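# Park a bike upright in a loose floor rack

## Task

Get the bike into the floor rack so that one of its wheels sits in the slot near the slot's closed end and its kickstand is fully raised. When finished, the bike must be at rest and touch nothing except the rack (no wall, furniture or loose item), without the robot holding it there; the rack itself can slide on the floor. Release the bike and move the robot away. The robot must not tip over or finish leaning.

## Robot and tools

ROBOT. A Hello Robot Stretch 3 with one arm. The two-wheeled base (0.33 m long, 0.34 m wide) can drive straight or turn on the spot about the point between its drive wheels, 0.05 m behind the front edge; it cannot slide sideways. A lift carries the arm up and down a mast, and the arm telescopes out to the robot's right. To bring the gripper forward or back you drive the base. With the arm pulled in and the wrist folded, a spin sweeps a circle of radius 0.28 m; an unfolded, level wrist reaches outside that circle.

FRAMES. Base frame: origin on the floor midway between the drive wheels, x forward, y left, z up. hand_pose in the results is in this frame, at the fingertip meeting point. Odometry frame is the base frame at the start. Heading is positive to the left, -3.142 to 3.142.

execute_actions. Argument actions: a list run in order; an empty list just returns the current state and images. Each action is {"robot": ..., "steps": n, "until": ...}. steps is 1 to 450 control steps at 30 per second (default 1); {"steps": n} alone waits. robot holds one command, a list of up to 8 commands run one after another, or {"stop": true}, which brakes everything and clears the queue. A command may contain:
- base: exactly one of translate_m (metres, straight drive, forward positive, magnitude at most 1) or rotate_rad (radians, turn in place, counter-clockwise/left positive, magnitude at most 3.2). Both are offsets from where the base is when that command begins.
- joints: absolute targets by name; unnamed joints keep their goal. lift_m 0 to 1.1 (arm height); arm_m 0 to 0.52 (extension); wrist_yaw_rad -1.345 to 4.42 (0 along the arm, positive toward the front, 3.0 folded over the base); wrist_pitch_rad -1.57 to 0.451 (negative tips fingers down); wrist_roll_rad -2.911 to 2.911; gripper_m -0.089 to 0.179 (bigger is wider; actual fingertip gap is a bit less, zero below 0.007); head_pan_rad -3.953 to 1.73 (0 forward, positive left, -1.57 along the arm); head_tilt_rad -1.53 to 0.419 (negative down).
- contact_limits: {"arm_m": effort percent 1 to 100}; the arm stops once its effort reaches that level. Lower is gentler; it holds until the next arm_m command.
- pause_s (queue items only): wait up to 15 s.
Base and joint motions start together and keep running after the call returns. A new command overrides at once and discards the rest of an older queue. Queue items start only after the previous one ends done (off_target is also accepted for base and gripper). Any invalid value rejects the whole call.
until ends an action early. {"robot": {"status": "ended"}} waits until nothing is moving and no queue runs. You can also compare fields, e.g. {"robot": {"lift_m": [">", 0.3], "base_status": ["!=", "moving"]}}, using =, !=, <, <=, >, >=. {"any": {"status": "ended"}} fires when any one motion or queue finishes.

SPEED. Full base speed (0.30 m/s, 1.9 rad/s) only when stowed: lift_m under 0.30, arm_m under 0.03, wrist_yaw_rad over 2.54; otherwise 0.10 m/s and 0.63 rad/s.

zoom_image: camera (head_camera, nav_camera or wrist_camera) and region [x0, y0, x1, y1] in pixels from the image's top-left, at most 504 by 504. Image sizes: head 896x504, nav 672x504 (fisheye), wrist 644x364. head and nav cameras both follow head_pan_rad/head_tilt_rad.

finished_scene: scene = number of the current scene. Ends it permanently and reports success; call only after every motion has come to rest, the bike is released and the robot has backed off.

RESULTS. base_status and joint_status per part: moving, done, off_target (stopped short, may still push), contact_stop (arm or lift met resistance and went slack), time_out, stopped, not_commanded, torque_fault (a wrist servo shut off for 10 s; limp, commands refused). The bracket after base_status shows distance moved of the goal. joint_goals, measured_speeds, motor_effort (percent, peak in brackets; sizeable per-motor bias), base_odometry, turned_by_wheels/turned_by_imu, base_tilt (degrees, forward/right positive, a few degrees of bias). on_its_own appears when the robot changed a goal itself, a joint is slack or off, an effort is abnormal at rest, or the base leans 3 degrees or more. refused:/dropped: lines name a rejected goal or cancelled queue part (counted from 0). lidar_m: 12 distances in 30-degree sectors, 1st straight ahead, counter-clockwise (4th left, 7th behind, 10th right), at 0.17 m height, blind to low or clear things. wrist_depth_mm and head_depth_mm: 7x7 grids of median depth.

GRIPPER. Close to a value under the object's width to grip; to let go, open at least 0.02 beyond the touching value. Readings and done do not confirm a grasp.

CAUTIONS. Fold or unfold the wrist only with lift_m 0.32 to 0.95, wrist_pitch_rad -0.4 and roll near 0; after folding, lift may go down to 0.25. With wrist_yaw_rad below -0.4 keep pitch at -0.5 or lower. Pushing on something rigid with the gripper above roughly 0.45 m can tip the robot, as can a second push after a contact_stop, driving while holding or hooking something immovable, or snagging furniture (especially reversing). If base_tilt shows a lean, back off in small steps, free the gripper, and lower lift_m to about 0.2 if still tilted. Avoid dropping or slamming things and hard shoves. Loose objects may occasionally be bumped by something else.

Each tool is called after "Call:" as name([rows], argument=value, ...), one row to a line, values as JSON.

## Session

Call:
execute_actions(actions=[])

Scene clock: 0.00 s.
robot.base_odometry: x=+0.000 y=+0.000 heading=+0.000 (m, m, rad; robot's odometry frame)
robot.turned_by_wheels: +0.000 (rad since the last result)
robot.turned_by_imu: +0.000 (rad since the last result)
robot.base_tilt: forward=-0.4 right=+0.5 (deg)
robot.lidar_m: 2.20 1.33 2.44 2.23 1.03 0.67 0.61 0.62 0.76 1.51 1.53 1.92
robot.head_depth_mm: 2025 3104 3391 3435 3430 2940 2021 / 2029 3216 - - - 2966 2034 / 2036 3243 - - - 2962 2025 / 2038 3231 - - - 2913 2034 / 2039 2988 - - - 2943 2031 / 2045 2961 - - - 2471 1938 / 2037 2985 - - - 2613 1787
robot.base_status: not_commanded
robot.joint_positions: lift_m=+0.306 arm_m=+0.000 wrist_yaw_rad=+2.990 wrist_pitch_rad=-0.530 wrist_roll_rad=+0.014 gripper_m=+0.037 head_pan_rad=-0.009 head_tilt_rad=+0.003
robot.joint_goals: lift_m=+0.306 arm_m=+0.000 wrist_yaw_rad=+2.990 wrist_pitch_rad=-0.530 wrist_roll_rad=+0.014 gripper_m=+0.037 head_pan_rad=-0.009 head_tilt_rad=+0.003
robot.joint_status: lift_m=not_commanded arm_m=not_commanded wrist_yaw_rad=not_commanded wrist_pitch_rad=not_commanded wrist_roll_rad=not_commanded gripper_m=not_commanded head_pan_rad=not_commanded head_tilt_rad=not_commanded
robot.measured_speeds: translate_m=+0.000 rotate_rad=+0.000 lift_m=+0.000 arm_m=+0.000 wrist_yaw_rad=+0.000 wrist_pitch_rad=+0.000 wrist_roll_rad=+0.000 head_pan_rad=+0.000 head_tilt_rad=+0.000
robot: refusals=0 queue=idle queue_left=0
robot.motor_effort: left_wheel=-1 right_wheel=+1 lift_m=+37 arm_m=+0 wrist_yaw_rad=+0 wrist_pitch_rad=+7 wrist_roll_rad=+0 gripper_m=+1 head_pan_rad=+0 head_tilt_rad=+2 (%)
robot.hand_pose: x=+0.0103 y=+0.0611 z=+0.2942 quat_wxyz=(+0.238, +0.699, +0.131, +0.662) (m; robot's base frame)
robot.wrist_depth_mm: - - - - - - - / 934 898 938 987 - - - / 728 711 771 765 785 798 815 / 603 601 642 635 638 664 664 / 513 517 - 555 549 556 572 / 449 - - - 471 478 485 / - - - - 409 418 427
pictures: head_camera (sideways: a quarter turn clockwise sets it upright), nav_camera (sideways: a quarter turn counterclockwise sets it upright), wrist_camera
Images, in order (width x height): head_camera 896x504, nav_camera 672x504, wrist_camera 644x364.

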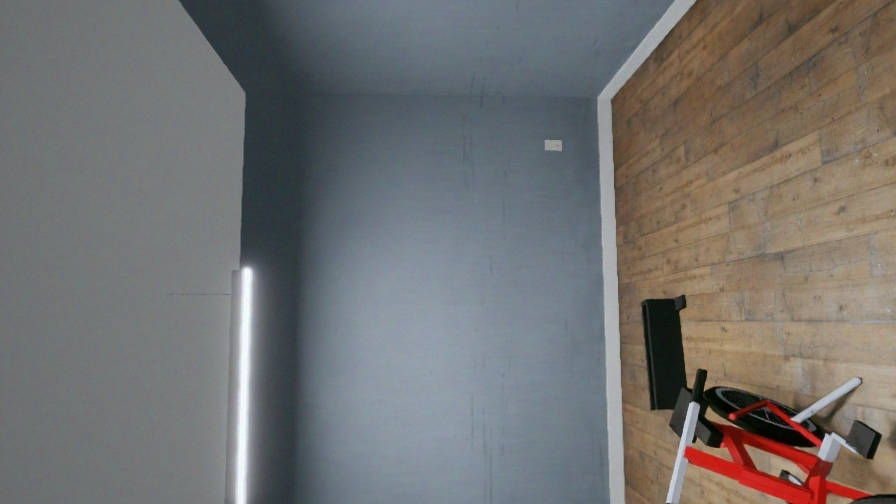

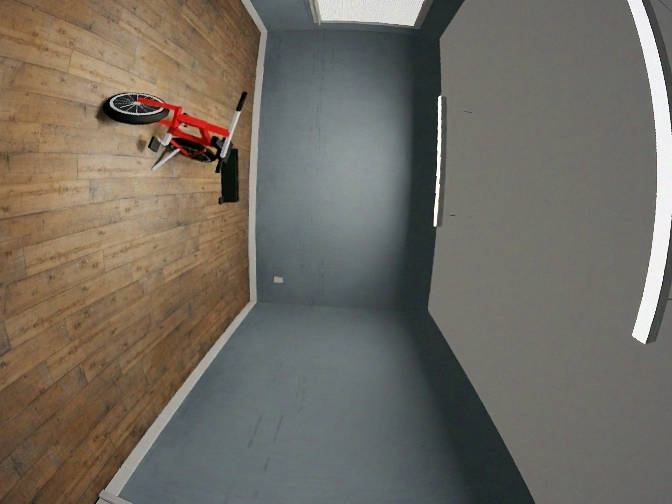

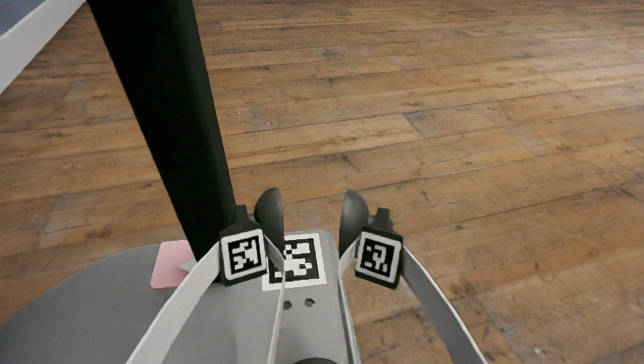

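Call:
execute_actions([
  {"robot": {"joints": {"head_pan_rad": 0.28, "head_tilt_rad": -0.55, "lift_m": 0.28, "wrist_yaw_rad": 3.04, "wrist_pitch_rad": -0.4}}, "steps": 90, "until": {"robot": {"status": "ended"}}},
])

Scene clock: 1.00 s.
robot.base_odometry: x=+0.000 y=+0.000 heading=+0.000 (m, m, rad; robot's odometry frame)
robot.turned_by_wheels: +0.000 (rad since the last result)
robot.turned_by_imu: +0.000 (rad since the last result)
robot.base_tilt: forward=-0.3 right=+0.4 (deg)
robot.lidar_m: 2.21 1.33 2.44 2.23 1.03 0.67 0.61 0.62 0.76 1.51 1.53 1.92
robot.head_depth_mm: 3431 3784 3260 2317 1772 1450 1216 / 3503 3839 3268 2313 1782 1454 1215 / 3592 3918 3252 2313 1781 1454 1218 / 3628 3980 2793 2160 1793 1449 1225 / 3696 - 3311 1813 1737 1456 1232 / 3720 - 3330 2332 1804 1463 1228 / 3835 - 3356 2350 1806 1460 1234
robot.base_status: not_commanded
robot.joint_positions: lift_m=+0.280 arm_m=+0.000 wrist_yaw_rad=+3.038 wrist_pitch_rad=-0.422 wrist_roll_rad=+0.014 gripper_m=+0.037 head_pan_rad=+0.273 head_tilt_rad=-0.543
robot.joint_goals: lift_m=+0.280 arm_m=+0.000 wrist_yaw_rad=+3.040 wrist_pitch_rad=-0.400 wrist_roll_rad=+0.014 gripper_m=+0.037 head_pan_rad=+0.280 head_tilt_rad=-0.550
robot.joint_status: lift_m=done arm_m=not_commanded wrist_yaw_rad=done wrist_pitch_rad=done wrist_roll_rad=not_commanded gripper_m=not_commanded head_pan_rad=done head_tilt_rad=done
robot.measured_speeds: translate_m=+0.000 rotate_rad=+0.000 lift_m=+0.000 arm_m=+0.000 wrist_yaw_rad=+0.000 wrist_pitch_rad=+0.000 wrist_roll_rad=+0.000 head_pan_rad=+0.000 head_tilt_rad=+0.000
robot: refusals=0 queue=done queue_left=0
robot.motor_effort: left_wheel=-1(1) right_wheel=+0(0) lift_m=+34(38) arm_m=+0(1) wrist_yaw_rad=+2(3) wrist_pitch_rad=+11(11) wrist_roll_rad=+0(0) gripper_m=+1(0) head_pan_rad=+3(21) head_tilt_rad=-3(32) (%)
robot.hand_pose: x=+0.0020 y=+0.0773 z=+0.2918 quat_wxyz=(+0.185, +0.703, +0.111, +0.678) (m; robot's base frame)
robot.wrist_depth_mm: - - - - - - - / 991 - - - - - - / 832 828 860 884 906 949 994 / 646 676 733 683 720 727 741 / 538 537 - 560 585 594 594 / 462 - - - 476 502 502 / - - - - 418 419 427
pictures: head_camera (sideways: a quarter turn clockwise sets it upright), nav_camera (sideways: a quarter turn counterclockwise sets it upright), wrist_camera
Images, in order (width x height): head_camera 896x504, nav_camera 672x504, wrist_camera 644x364.

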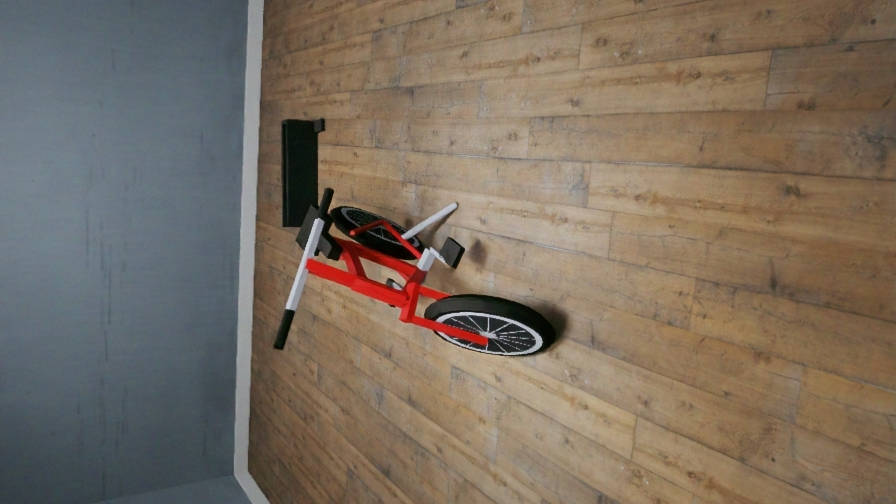

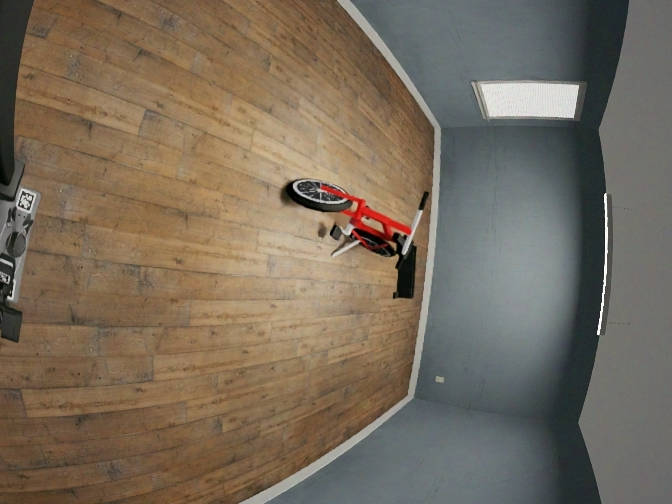

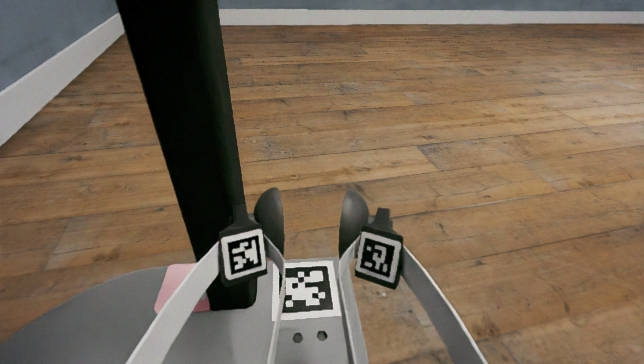

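Call:
zoom_image(camera="head_camera", region=[250, 100, 590, 380])

Call:
zoom_image(camera="head_camera", region=[260, 105, 400, 245])

Region (250, 100, 590, 380) of head_camera's 896x504 image, scaled by 1.482, with more detail than that image has; it fills the top 415 rows of this view, and the rest is white.

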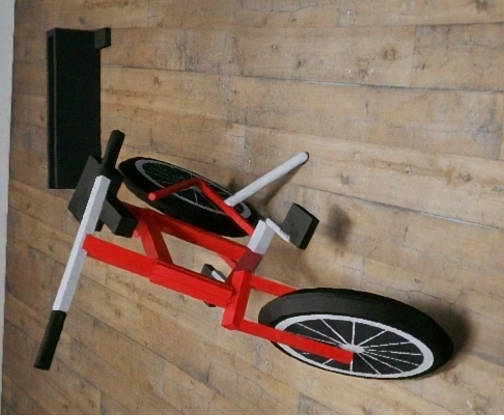

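Region (260, 105, 400, 245) of head_camera's 896x504 image, scaled by 3.600, with more detail than that image has.

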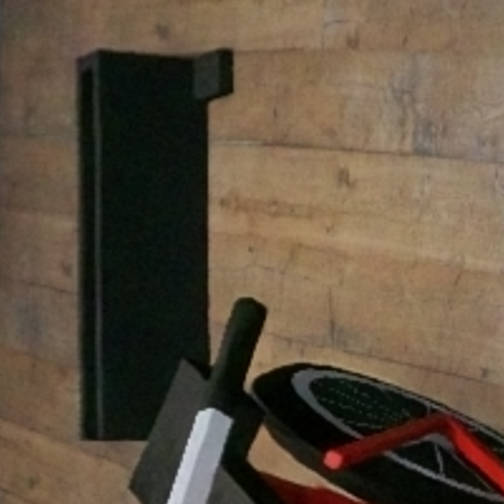

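Call:
execute_actions([
  {"robot": {"base": {"translate_m": 1.0}, "joints": {"head_pan_rad": 1.45, "head_tilt_rad": -1.0}}, "steps": 200, "until": {"robot": {"x": [">", 0.75]}}},
  {"robot": {"base": {"translate_m": 1.0}}, "steps": 200, "until": {"robot": {"x": [">", 1.5]}}},
  {"robot": {"base": {"translate_m": 1.0}}, "steps": 200, "until": {"robot": {"x": [">", 1.7]}}},
])

Call:
execute_actions([
  {"robot": {"joints": {"head_pan_rad": 0.9, "head_tilt_rad": -1.0}}, "steps": 200, "until": {"robot": {"x": [">", 2.2]}}},
  {"robot": {"base": {"translate_m": 0.9}}, "steps": 200, "until": {"robot": {"x": [">", 2.55]}}},
])

Call:
execute_actions([
  {"robot": {"joints": {"head_pan_rad": 1.5, "head_tilt_rad": -1.05}}, "steps": 200, "until": {"robot": {"status": "ended"}}},
])

Scene clock: 9.17 s.
robot.base_odometry: x=+1.709 y=+0.000 heading=+0.000 (m, m, rad; robot's odometry frame)
robot.turned_by_wheels: +0.000 (rad since the last result)
robot.turned_by_imu: +0.013 (rad since the last result)
robot.base_tilt: forward=-1.3 right=+1.4 (deg)
robot.lidar_m: 2.47 2.50 0.58 0.50 0.72 2.49 2.29 2.13 1.41 1.30 1.31 1.64
robot.head_depth_mm: 2261 1923 1666 1394 1320 1192 1085 / 2281 1924 1674 1116 1320 1197 1090 / 2294 1930 1676 1008 1309 1197 1092 / 2286 1951 1684 1214 1322 1216 - / 2257 1945 1694 1156 1315 1241 - / 2229 1960 1700 1085 1379 - - / 2200 1970 1682 1529 - 1209 1091
robot.base_status: moving (translate_m +0.2053 of +1.0000)
robot.joint_positions: lift_m=+0.280 arm_m=+0.000 wrist_yaw_rad=+3.038 wrist_pitch_rad=-0.421 wrist_roll_rad=+0.014 gripper_m=+0.037 head_pan_rad=+1.443 head_tilt_rad=-0.987
robot.joint_goals: lift_m=+0.280 arm_m=+0.000 wrist_yaw_rad=+3.040 wrist_pitch_rad=-0.400 wrist_roll_rad=+0.014 gripper_m=+0.037 head_pan_rad=+1.450 head_tilt_rad=-1.000
robot.joint_status: lift_m=done arm_m=not_commanded wrist_yaw_rad=done wrist_pitch_rad=done wrist_roll_rad=not_commanded gripper_m=not_commanded head_pan_rad=done head_tilt_rad=done
robot.measured_speeds: translate_m=+0.293 rotate_rad=+0.000 lift_m=+0.000 arm_m=+0.000 wrist_yaw_rad=+0.000 wrist_pitch_rad=+0.000 wrist_roll_rad=+0.000 head_pan_rad=+0.000 head_tilt_rad=+0.000
robot: refusals=0 queue=running queue_left=0
robot.motor_effort: left_wheel=+0(5) right_wheel=+4(7) lift_m=+35(34) arm_m=-1(0) wrist_yaw_rad=+1(2) wrist_pitch_rad=+10(11) wrist_roll_rad=+0(0) gripper_m=+1(1) head_pan_rad=+3(38) head_tilt_rad=-6(33) (%)
robot.hand_pose: x=+0.0018 y=+0.0775 z=+0.2921 quat_wxyz=(+0.184, +0.703, +0.111, +0.678) (m; robot's base frame)
robot.wrist_depth_mm: 526 533 609 - 578 554 - / 574 616 - 707 634 645 - / 763 752 797 884 750 799 970 / 667 649 707 694 710 722 737 / 554 544 - 571 571 593 605 / 458 - - - 483 500 498 / - - - - 412 425 430
pictures: head_camera (sideways: a quarter turn clockwise sets it upright), nav_camera (sideways: a quarter turn counterclockwise sets it upright), wrist_camera
Images, in order (width x height): head_camera 896x504, nav_camera 672x504, wrist_camera 644x364.

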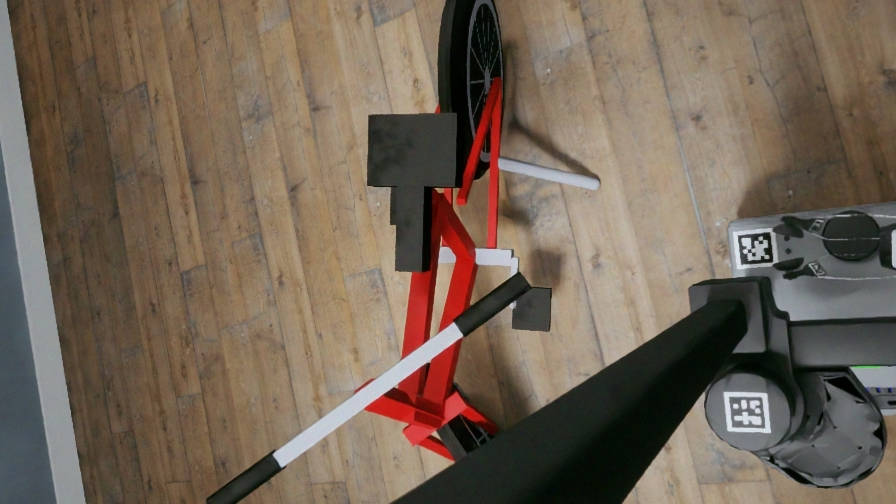

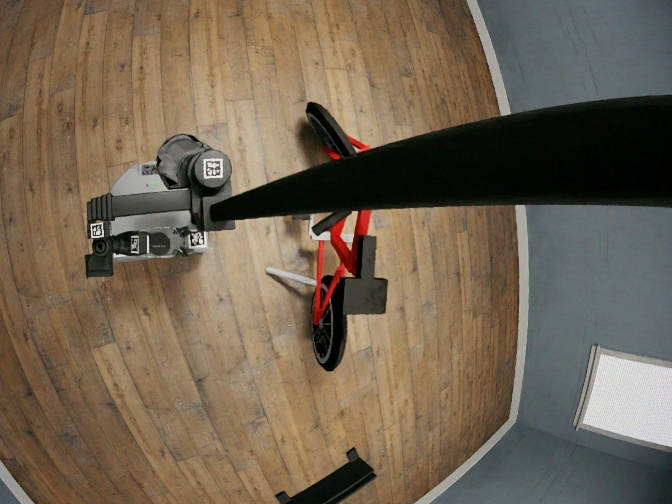

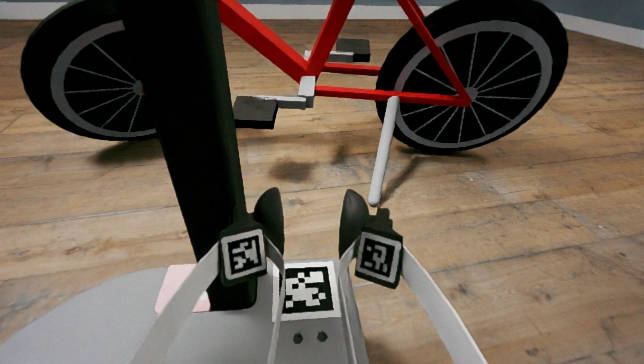

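Scene clock: 12.07 s.
robot.base_odometry: x=+2.558 y=+0.000 heading=+0.000 (m, m, rad; robot's odometry frame)
robot.turned_by_wheels: +0.000 (rad since the last result)
robot.turned_by_imu: +0.007 (rad since the last result)
robot.base_tilt: forward=-1.3 right=-0.7 (deg)
robot.lidar_m: 1.64 1.66 2.07 2.58 0.69 0.77 3.13 1.96 1.29 1.19 1.20 1.51
robot.head_depth_mm: 1694 1869 1662 1462 1309 1187 1086 / 1862 1931 1678 1365 1314 1194 1089 / 2068 1949 1684 1412 1325 1198 1104 / 2195 1950 1682 1461 1327 1201 - / 2321 1933 1692 1491 1334 1206 - / 2339 1963 1700 1507 1340 1217 - / 2361 1966 1715 1502 1344 1228 -
robot.base_status: moving (translate_m +0.3515 of +0.9000)
robot.joint_positions: lift_m=+0.280 arm_m=+0.000 wrist_yaw_rad=+3.038 wrist_pitch_rad=-0.421 wrist_roll_rad=+0.014 gripper_m=+0.037 head_pan_rad=+0.907 head_tilt_rad=-0.988
robot.joint_goals: lift_m=+0.280 arm_m=+0.000 wrist_yaw_rad=+3.040 wrist_pitch_rad=-0.400 wrist_roll_rad=+0.014 gripper_m=+0.037 head_pan_rad=+0.900 head_tilt_rad=-1.000
robot.joint_status: lift_m=done arm_m=not_commanded wrist_yaw_rad=done wrist_pitch_rad=done wrist_roll_rad=not_commanded gripper_m=not_commanded head_pan_rad=done head_tilt_rad=done
robot.measured_speeds: translate_m=+0.293 rotate_rad=+0.000 lift_m=+0.000 arm_m=+0.000 wrist_yaw_rad=+0.000 wrist_pitch_rad=+0.000 wrist_roll_rad=+0.000 head_pan_rad=+0.000 head_tilt_rad=+0.000
robot: refusals=0 queue=running queue_left=0
robot.motor_effort: left_wheel=+0(4) right_wheel=+5(7) lift_m=+35(35) arm_m=+0(0) wrist_yaw_rad=+1(1) wrist_pitch_rad=+10(10) wrist_roll_rad=+0(0) gripper_m=-1(2) head_pan_rad=-3(27) head_tilt_rad=-6(6) (%)
robot.hand_pose: x=+0.0018 y=+0.0775 z=+0.2921 quat_wxyz=(+0.184, +0.703, +0.111, +0.678) (m; robot's base frame)
robot.wrist_depth_mm: 478 - - - - - - / 541 545 - - - 935 - / 635 651 881 894 895 810 646 / 670 659 713 700 721 720 643 / 537 541 - 570 592 594 573 / 455 - - - 480 487 498 / - - - - 418 421 427
pictures: head_camera (sideways: a quarter turn clockwise sets it upright), nav_camera (sideways: a quarter turn counterclockwise sets it upright), wrist_camera
Images, in order (width x height): head_camera 896x504, nav_camera 672x504, wrist_camera 644x364.

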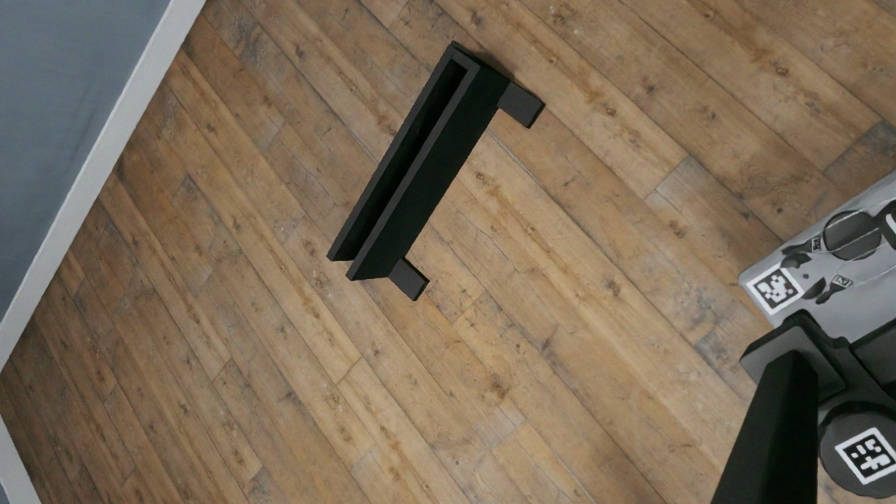

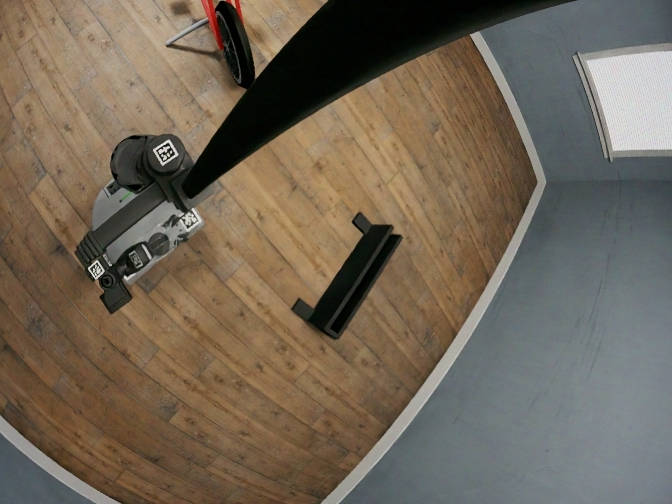

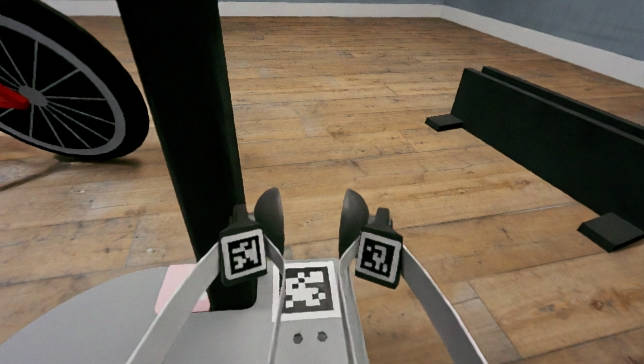

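Scene clock: 15.17 s.
robot.base_odometry: x=+3.107 y=+0.000 heading=+0.000 (m, m, rad; robot's odometry frame)
robot.turned_by_wheels: +0.000 (rad since the last result)
robot.turned_by_imu: +0.004 (rad since the last result)
robot.base_tilt: forward=-0.4 right=+0.4 (deg)
robot.lidar_m: 1.10 1.11 1.39 2.65 2.68 1.00 3.67 1.83 1.21 1.12 1.14 1.19
robot.head_depth_mm: 2048 1806 1587 1428 1290 1179 1085 / 2088 1808 1598 1433 1290 1186 1092 / 2105 1831 1608 1435 1250 1186 1093 / 2097 1833 1611 1387 1297 1222 - / 2132 1838 1618 1450 1324 - - / 2147 1831 1621 1467 - - - / 2142 1859 1662 - 1283 1216 1092
robot.base_status: done (translate_m +0.9000 of +0.9000)
robot.joint_positions: lift_m=+0.280 arm_m=+0.000 wrist_yaw_rad=+3.038 wrist_pitch_rad=-0.421 wrist_roll_rad=+0.014 gripper_m=+0.037 head_pan_rad=+1.493 head_tilt_rad=-1.037
robot.joint_goals: lift_m=+0.280 arm_m=+0.000 wrist_yaw_rad=+3.040 wrist_pitch_rad=-0.400 wrist_roll_rad=+0.014 gripper_m=+0.037 head_pan_rad=+1.500 head_tilt_rad=-1.050
robot.joint_status: lift_m=done arm_m=not_commanded wrist_yaw_rad=done wrist_pitch_rad=done wrist_roll_rad=not_commanded gripper_m=not_commanded head_pan_rad=done head_tilt_rad=done
robot.measured_speeds: translate_m=+0.000 rotate_rad=+0.000 lift_m=+0.000 arm_m=+0.000 wrist_yaw_rad=+0.000 wrist_pitch_rad=+0.000 wrist_roll_rad=+0.000 head_pan_rad=+0.000 head_tilt_rad=+0.000
robot: refusals=0 queue=done queue_left=0
robot.motor_effort: left_wheel=-3(7) right_wheel=+4(6) lift_m=+35(35) arm_m=+0(0) wrist_yaw_rad=+2(2) wrist_pitch_rad=+10(10) wrist_roll_rad=+0(0) gripper_m=+2(0) head_pan_rad=+2(30) head_tilt_rad=-5(14) (%)
robot.hand_pose: x=+0.0018 y=+0.0775 z=+0.2922 quat_wxyz=(+0.184, +0.703, +0.111, +0.678) (m; robot's base frame)
robot.wrist_depth_mm: - - - - - - 994 / - - - - - - - / 842 847 902 629 916 954 950 / 653 657 716 620 542 720 755 / 545 540 - 562 551 585 598 / 458 - - - 484 482 488 / - - - - 427 427 427
pictures: head_camera (sideways: a quarter turn clockwise sets it upright), nav_camera (sideways: a quarter turn counterclockwise sets it upright), wrist_camera
Images, in order (width x height): head_camera 896x504, nav_camera 672x504, wrist_camera 644x364.

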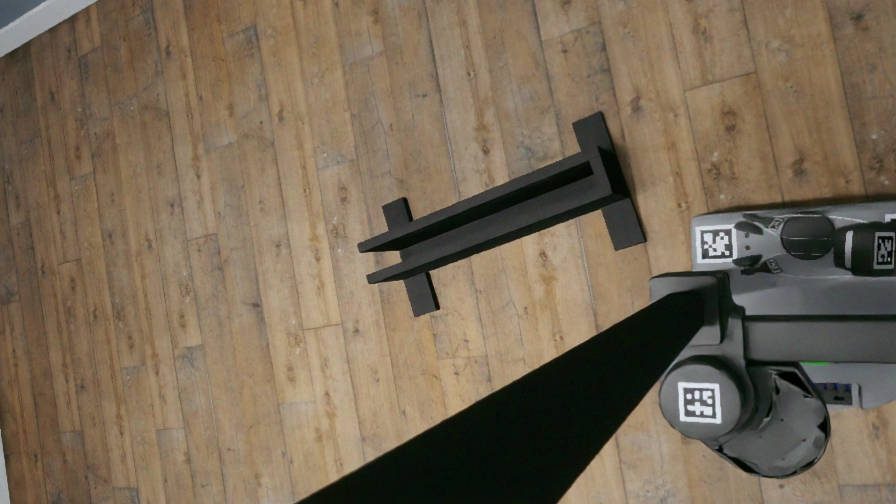

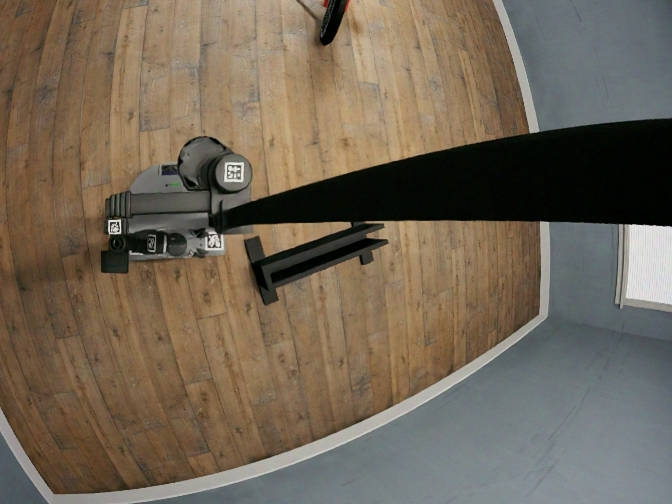

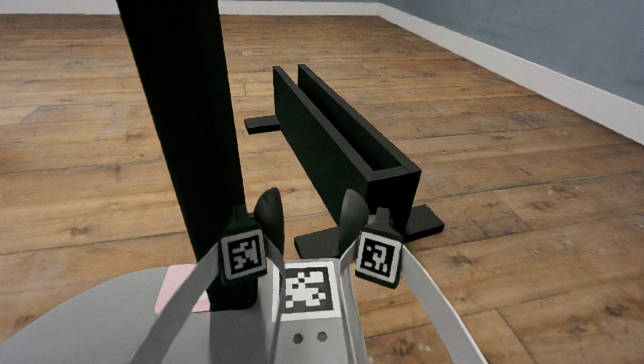

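Call:
execute_actions([
  {"robot": {"base": {"rotate_rad": 3.075}, "joints": {"head_pan_rad": -1.45, "head_tilt_rad": -1.05}}, "steps": 200, "until": {"robot": {"base_status": ["!=", "moving"]}}},
  {"robot": {"base": {"translate_m": 0.016}, "joints": {"lift_m": 0.37, "arm_m": 0.445, "gripper_m": 0.15}}, "steps": 100, "until": {"robot": {"lift_m": [">", 0.325]}}},
  {"robot": {"joints": {"wrist_yaw_rad": 0.0}}, "steps": 100, "until": {"robot": {"wrist_yaw_rad": ["<", 1.8]}}},
  {"robot": {"joints": {"wrist_pitch_rad": -1.57, "wrist_roll_rad": -0.30}}, "steps": 250, "until": {"robot": {"status": "ended"}}},
])

Scene clock: 24.00 s.
robot.base_odometry: x=+3.091 y=+0.001 heading=+3.075 (m, m, rad; robot's odometry frame)
robot.turned_by_wheels: +3.075 (rad since the last result)
robot.turned_by_imu: +3.044 (rad since the last result)
robot.base_tilt: forward=-0.4 right=+0.5 (deg)
robot.lidar_m: 1.53 2.04 1.26 1.12 1.13 1.25 1.11 1.12 1.34 2.51 2.65 0.99
robot.head_depth_mm: 2092 1800 1598 1429 1299 1179 1099 / 2102 1813 1650 1429 1257 1200 - / 2106 1820 1637 1319 1264 1221 - / 2115 1828 1613 1446 1302 1203 1109 / 2141 1835 1619 1448 1313 1200 1097 / 2137 1846 1627 1460 1315 1198 1103 / 2152 1858 1637 1462 1317 1202 1104
robot.base_status: done (translate_m +0.0160 of +0.0160)
robot.joint_positions: lift_m=+0.370 arm_m=+0.445 wrist_yaw_rad=+0.001 wrist_pitch_rad=-1.564 wrist_roll_rad=-0.292 gripper_m=+0.150 head_pan_rad=-1.444 head_tilt_rad=-1.038
robot.joint_goals: lift_m=+0.370 arm_m=+0.445 wrist_yaw_rad=+0.000 wrist_pitch_rad=-1.570 wrist_roll_rad=-0.300 gripper_m=+0.150 head_pan_rad=-1.450 head_tilt_rad=-1.050
robot.joint_status: lift_m=done arm_m=done wrist_yaw_rad=done wrist_pitch_rad=done wrist_roll_rad=done gripper_m=done head_pan_rad=done head_tilt_rad=done
robot.measured_speeds: translate_m=+0.000 rotate_rad=+0.000 lift_m=+0.000 arm_m=+0.000 wrist_yaw_rad=+0.000 wrist_pitch_rad=+0.000 wrist_roll_rad=+0.000 head_pan_rad=+0.000 head_tilt_rad=+0.000
robot: refusals=0 queue=done queue_left=0
robot.motor_effort: left_wheel=-3(7) right_wheel=+4(12) lift_m=+41(43) arm_m=+1(3) wrist_yaw_rad=-1(0) wrist_pitch_rad=-3(10) wrist_roll_rad=-4(6) gripper_m=+1(80) head_pan_rad=-3(36) head_tilt_rad=-5(7) (%)
robot.hand_pose: x=-0.0216 y=-0.5675 z=+0.2522 quat_wxyz=(+0.570, +0.566, -0.423, -0.420) (m; robot's base frame)
robot.wrist_depth_mm: 366 370 378 350 389 387 393 / 382 385 390 351 398 402 402 / 392 403 401 345 407 415 423 / 406 413 418 348 430 431 443 / 426 - 429 348 447 446 463 / 443 447 453 344 464 472 482 / 466 470 465 346 481 498 497
pictures: head_camera (sideways: a quarter turn clockwise sets it upright), nav_camera (sideways: a quarter turn counterclockwise sets it upright), wrist_camera
Images, in order (width x height): head_camera 896x504, nav_camera 672x504, wrist_camera 644x364.

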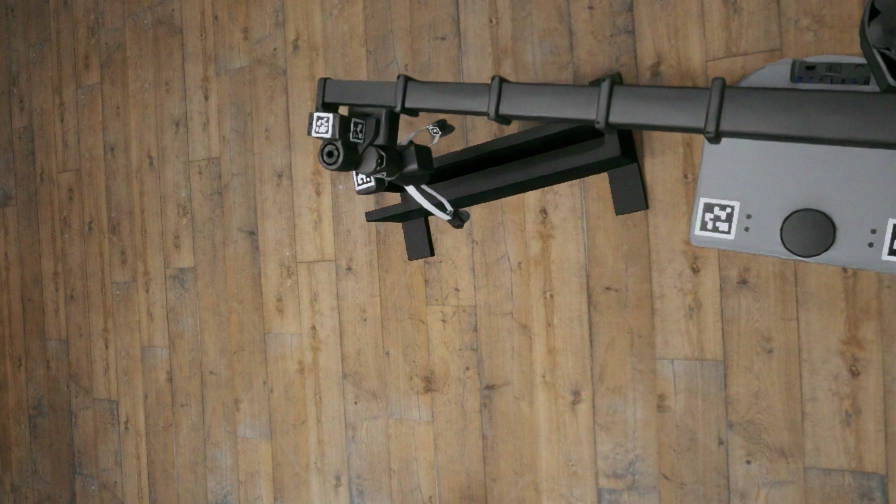

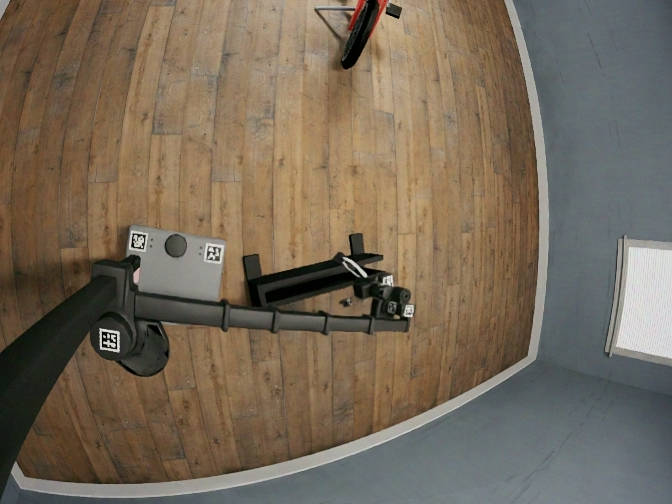

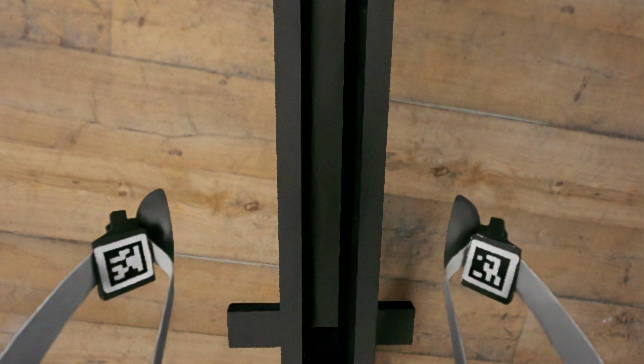

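Call:
execute_actions([
  {"robot": {"base": {"translate_m": -0.035}, "joints": {"arm_m": 0.408, "lift_m": 0.30}}, "steps": 100, "until": {"robot": {"status": "ended"}}},
])

Scene clock: 25.60 s.
robot.base_odometry: x=+3.126 y=-0.001 heading=+3.075 (m, m, rad; robot's odometry frame)
robot.turned_by_wheels: +0.000 (rad since the last result)
robot.turned_by_imu: +0.000 (rad since the last result)
robot.base_tilt: forward=-0.4 right=+0.4 (deg)
robot.lidar_m: 1.53 2.03 1.25 1.12 1.12 1.21 1.08 1.08 1.30 2.43 2.66 1.02
robot.head_depth_mm: 2074 1800 1599 1424 1295 1179 1097 / 2087 1814 1604 1415 1296 1198 - / 2108 1829 1612 1378 1228 1221 - / 2120 1832 1617 1422 1309 1208 1107 / 2129 1838 1621 1452 1312 1193 1101 / 2139 1842 1626 1456 1318 1200 1100 / 2149 1843 1631 1460 1316 1207 1105
robot.base_status: done (translate_m -0.0350 of -0.0350)
robot.joint_positions: lift_m=+0.300 arm_m=+0.408 wrist_yaw_rad=+0.001 wrist_pitch_rad=-1.564 wrist_roll_rad=-0.293 gripper_m=+0.150 head_pan_rad=-1.444 head_tilt_rad=-1.038
robot.joint_goals: lift_m=+0.300 arm_m=+0.408 wrist_yaw_rad=+0.000 wrist_pitch_rad=-1.570 wrist_roll_rad=-0.300 gripper_m=+0.150 head_pan_rad=-1.450 head_tilt_rad=-1.050
robot.joint_status: lift_m=done arm_m=done wrist_yaw_rad=done wrist_pitch_rad=done wrist_roll_rad=done gripper_m=done head_pan_rad=done head_tilt_rad=done
robot.measured_speeds: translate_m=+0.000 rotate_rad=+0.000 lift_m=+0.000 arm_m=+0.000 wrist_yaw_rad=+0.000 wrist_pitch_rad=+0.000 wrist_roll_rad=+0.000 head_pan_rad=+0.000 head_tilt_rad=+0.000
robot: refusals=0 queue=done queue_left=0
robot.motor_effort: left_wheel=-3(4) right_wheel=+5(8) lift_m=+34(44) arm_m=-2(3) wrist_yaw_rad=-1(1) wrist_pitch_rad=-3(3) wrist_roll_rad=-4(5) gripper_m=+2(1) head_pan_rad=-3(2) head_tilt_rad=-5(6) (%)
robot.hand_pose: x=-0.0216 y=-0.5309 z=+0.1824 quat_wxyz=(+0.570, +0.566, -0.423, -0.420) (m; robot's base frame)
robot.wrist_depth_mm: 306 311 210 311 322 324 323 / 321 317 212 314 331 335 343 / 330 333 213 313 340 341 347 / 340 343 340 319 353 361 365 / 355 - 356 315 365 370 378 / 365 370 369 318 387 394 401 / 382 385 369 316 382 406 409
pictures: head_camera (sideways: a quarter turn clockwise sets it upright), nav_camera (sideways: a quarter turn counterclockwise sets it upright), wrist_camera
Images, in order (width x height): head_camera 896x504, nav_camera 672x504, wrist_camera 644x364.

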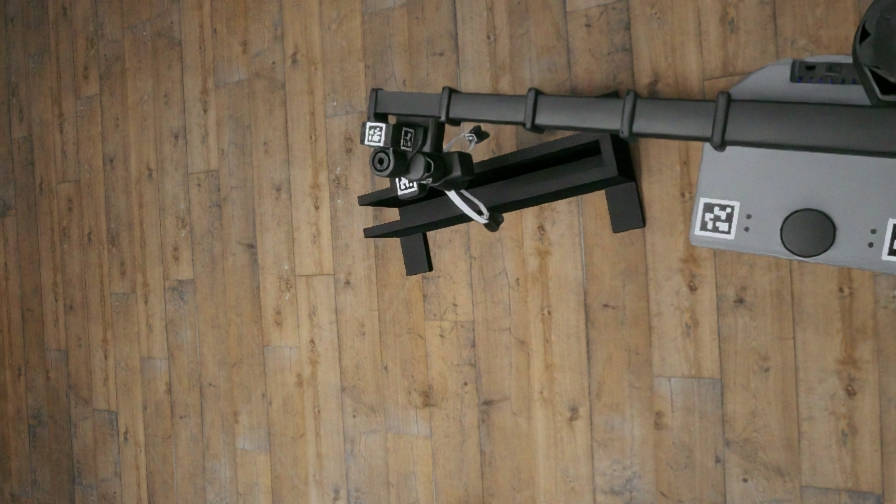

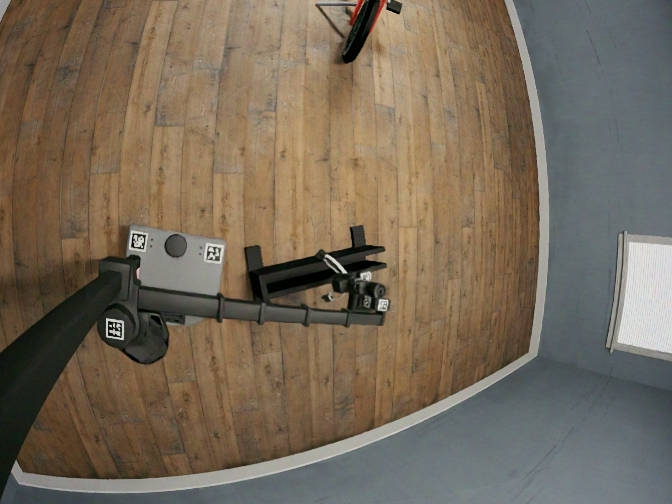

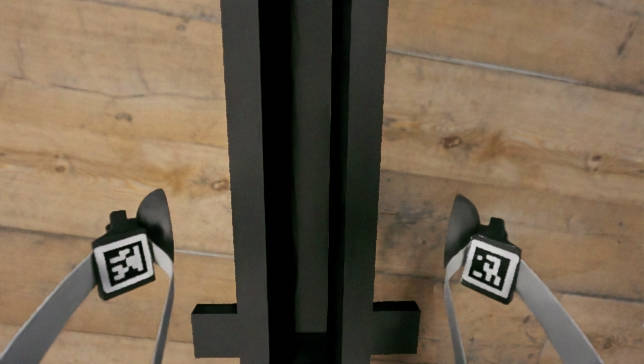

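Call:
execute_actions([
  {"robot": [{"joints": {"lift_m": 0.232}}, {"joints": {"gripper_m": 0.02}}, {"joints": {"lift_m": 0.265}}], "steps": 200, "until": {"robot": {"status": "ended"}}},
])

Scene clock: 29.63 s.
robot.base_odometry: x=+3.126 y=-0.001 heading=+3.075 (m, m, rad; robot's odometry frame)
robot.turned_by_wheels: +0.000 (rad since the last result)
robot.turned_by_imu: +0.000 (rad since the last result)
robot.base_tilt: forward=-0.4 right=+0.5 (deg)
robot.lidar_m: 1.54 2.04 1.25 1.12 1.12 1.21 1.08 1.08 0.32 0.31 2.66 1.01
robot.head_depth_mm: 2070 1810 1586 1427 1294 1180 1102 / 2100 1820 1608 1418 1288 1198 - / 2101 1817 1605 1329 1207 1217 - / 2121 1831 1609 1422 1302 1208 1109 / 2136 1843 1617 1449 1312 1194 1099 / 2124 1846 1628 1453 1319 1195 1102 / 2142 1848 1636 1459 1317 1207 1106
robot.base_status: done (translate_m -0.0350 of -0.0350)
robot.joint_positions: lift_m=+0.265 arm_m=+0.408 wrist_yaw_rad=+0.000 wrist_pitch_rad=-1.562 wrist_roll_rad=-0.297 gripper_m=+0.025 head_pan_rad=-1.444 head_tilt_rad=-1.038
robot.joint_goals: lift_m=+0.265 arm_m=+0.408 wrist_yaw_rad=+0.000 wrist_pitch_rad=-1.570 wrist_roll_rad=-0.300 gripper_m=+0.023 head_pan_rad=-1.450 head_tilt_rad=-1.050
robot.joint_status: lift_m=done arm_m=done wrist_yaw_rad=done wrist_pitch_rad=done wrist_roll_rad=done gripper_m=done head_pan_rad=done head_tilt_rad=done
robot.measured_speeds: translate_m=+0.000 rotate_rad=+0.000 lift_m=+0.000 arm_m=+0.000 wrist_yaw_rad=+0.000 wrist_pitch_rad=+0.000 wrist_roll_rad=+0.000 head_pan_rad=+0.000 head_tilt_rad=+0.000
robot: refusals=0 queue=done queue_left=0
robot.motor_effort: left_wheel=-2(4) right_wheel=+3(4) lift_m=+52(58) arm_m=-1(2) wrist_yaw_rad=+0(1) wrist_pitch_rad=-4(6) wrist_roll_rad=-2(4) gripper_m=-26(99) head_pan_rad=-3(2) head_tilt_rad=-6(6) (%)
robot.hand_pose: x=-0.0216 y=-0.5314 z=+0.1468 quat_wxyz=(+0.571, +0.566, -0.422, -0.419) (m; robot's base frame)
robot.wrist_depth_mm: 273 277 121 266 124 289 292 / 286 285 123 273 128 299 305 / 291 294 127 279 129 310 315 / 307 306 129 287 133 320 329 / 318 318 133 292 135 333 339 / 326 334 143 301 139 348 353 / 336 346 142 297 310 365 372
pictures: head_camera (sideways: a quarter turn clockwise sets it upright), nav_camera (sideways: a quarter turn counterclockwise sets it upright), wrist_camera
Images, in order (width x height): head_camera 896x504, nav_camera 672x504, wrist_camera 644x364.

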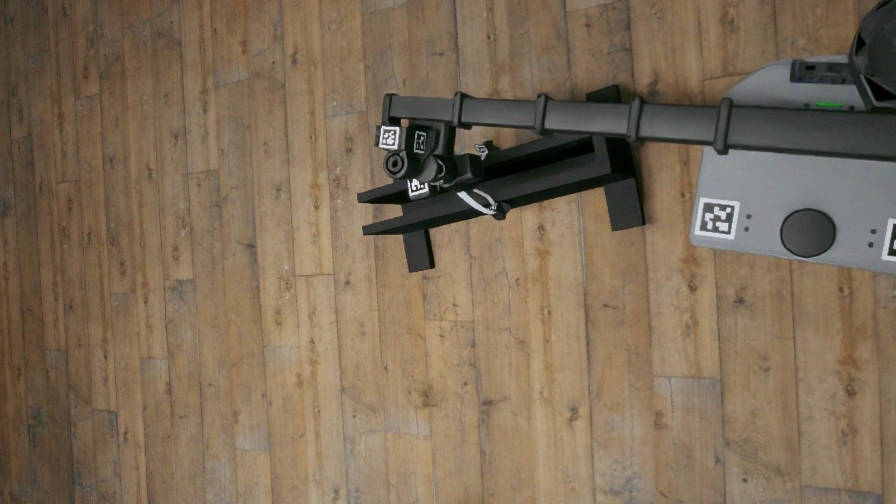

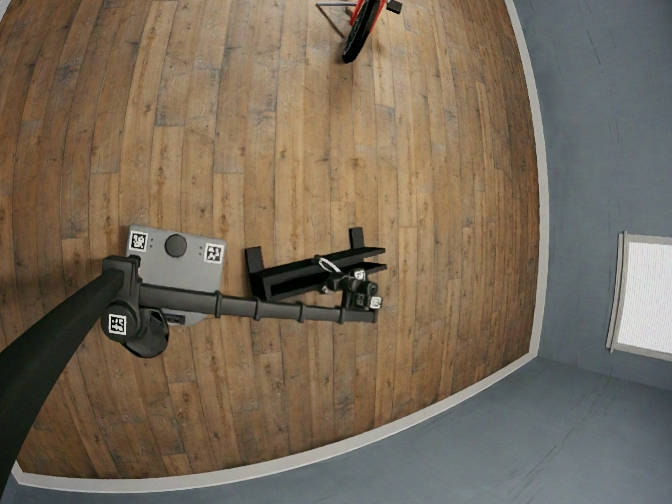

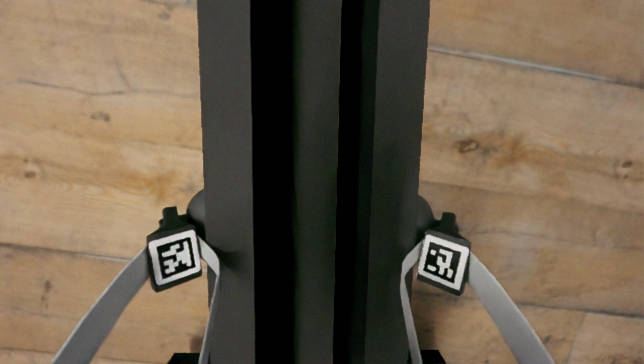

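Call:
execute_actions([
  {"robot": {"base": {"translate_m": 0.45}, "joints": {"wrist_roll_rad": -1.49, "lift_m": 0.275, "head_pan_rad": -0.95, "head_tilt_rad": -1.0}}, "steps": 250, "until": {"robot": {"status": "ended"}}},
])

Scene clock: 35.47 s.
robot.base_odometry: x=+2.677 y=+0.029 heading=+3.075 (m, m, rad; robot's odometry frame)
robot.turned_by_wheels: +0.000 (rad since the last result)
robot.turned_by_imu: +0.000 (rad since the last result)
robot.base_tilt: forward=-0.4 right=+0.5 (deg)
robot.lidar_m: 3.26 2.19 1.35 1.20 1.21 1.45 1.52 1.52 0.50 0.49 0.51 0.67
robot.head_depth_mm: 2214 1890 1647 1467 1152 1206 1084 / 2236 1897 1644 1461 1257 1196 - / 2233 1900 1656 1467 1299 1208 - / 2244 1911 1661 1452 1322 1198 1120 / 2266 1926 1666 1433 1329 1199 1099 / 2273 1929 1411 1464 1331 1205 1102 / 2299 1952 1425 1493 1334 1212 1107
robot.base_status: done (translate_m +0.4500 of +0.4500)
robot.joint_positions: lift_m=+0.275 arm_m=+0.408 wrist_yaw_rad=+0.003 wrist_pitch_rad=-1.559 wrist_roll_rad=-1.491 gripper_m=+0.047 head_pan_rad=-0.957 head_tilt_rad=-1.001
robot.joint_goals: lift_m=+0.275 arm_m=+0.408 wrist_yaw_rad=+0.000 wrist_pitch_rad=-1.570 wrist_roll_rad=-1.490 gripper_m=+0.046 head_pan_rad=-0.950 head_tilt_rad=-1.000
robot.joint_status: lift_m=done arm_m=done wrist_yaw_rad=done wrist_pitch_rad=done wrist_roll_rad=done gripper_m=done head_pan_rad=done head_tilt_rad=done
robot.measured_speeds: translate_m=+0.000 rotate_rad=+0.000 lift_m=+0.000 arm_m=+0.000 wrist_yaw_rad=+0.000 wrist_pitch_rad=+0.000 wrist_roll_rad=+0.000 head_pan_rad=+0.000 head_tilt_rad=+0.000
robot: refusals=0 queue=done queue_left=0
robot.on_its_own: gripper_m is held at +0.046, not at your +0.020, by its stall guard, which is not easing now
robot.motor_effort: left_wheel=-3(3) right_wheel=+3(11) lift_m=+51(57) arm_m=-2(1) wrist_yaw_rad=-2(9) wrist_pitch_rad=-5(5) wrist_roll_rad=+1(22) gripper_m=-19(26) head_pan_rad=+3(25) head_tilt_rad=+1(5) (%)
robot.hand_pose: x=-0.0214 y=-0.5323 z=+0.1567 quat_wxyz=(+0.711, +0.703, -0.027, -0.027) (m; robot's base frame)
robot.wrist_depth_mm: 283 284 122 271 129 300 298 / 293 292 124 275 128 310 312 / 303 302 128 281 131 321 330 / 311 316 135 289 134 336 338 / 326 325 132 296 135 347 360 / 334 346 142 303 247 361 370 / 352 358 142 306 309 376 385
pictures: head_camera (sideways: a quarter turn clockwise sets it upright), nav_camera (sideways: a quarter turn counterclockwise sets it upright), wrist_camera
Images, in order (width x height): head_camera 896x504, nav_camera 672x504, wrist_camera 644x364.

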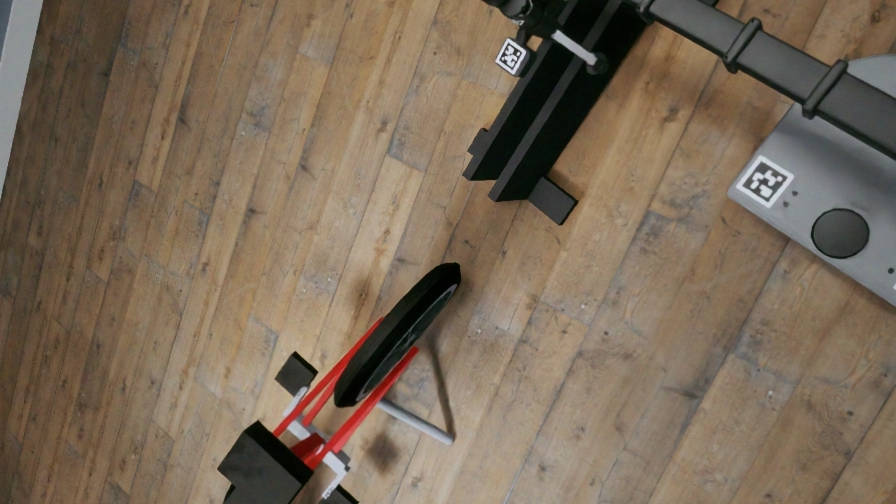

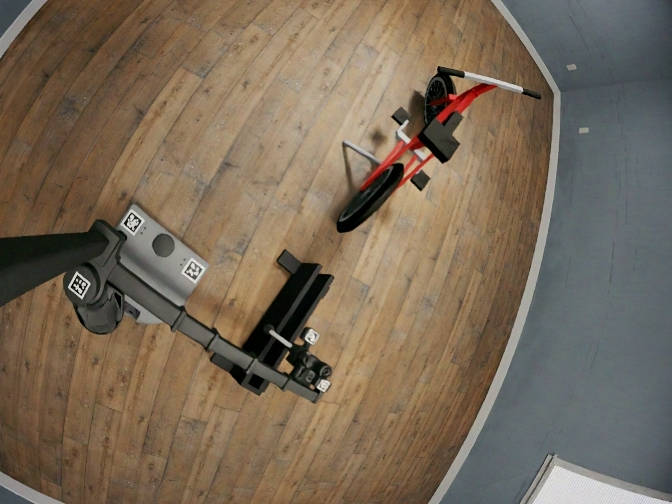

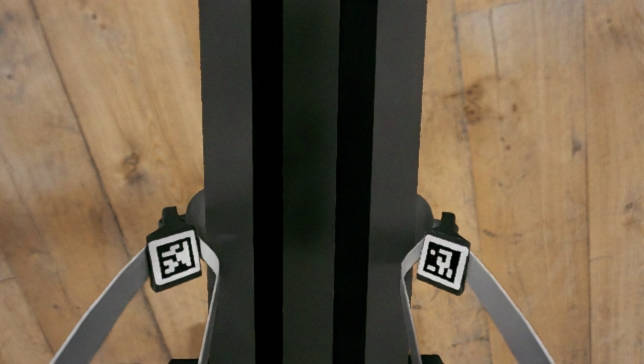

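Call:
zoom_image(camera="head_camera", region=[300, 100, 620, 460])

Region (300, 100, 620, 460) of head_camera's 896x504 image, scaled by 1.400, with more detail than that image has.

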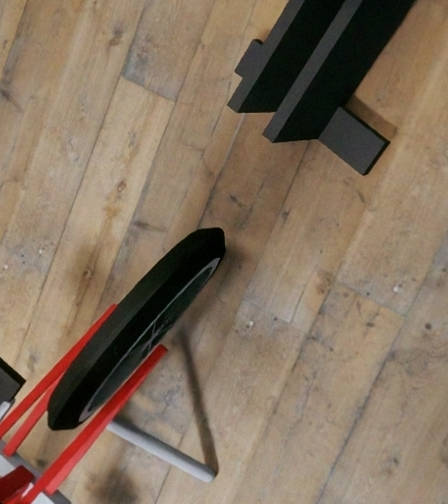

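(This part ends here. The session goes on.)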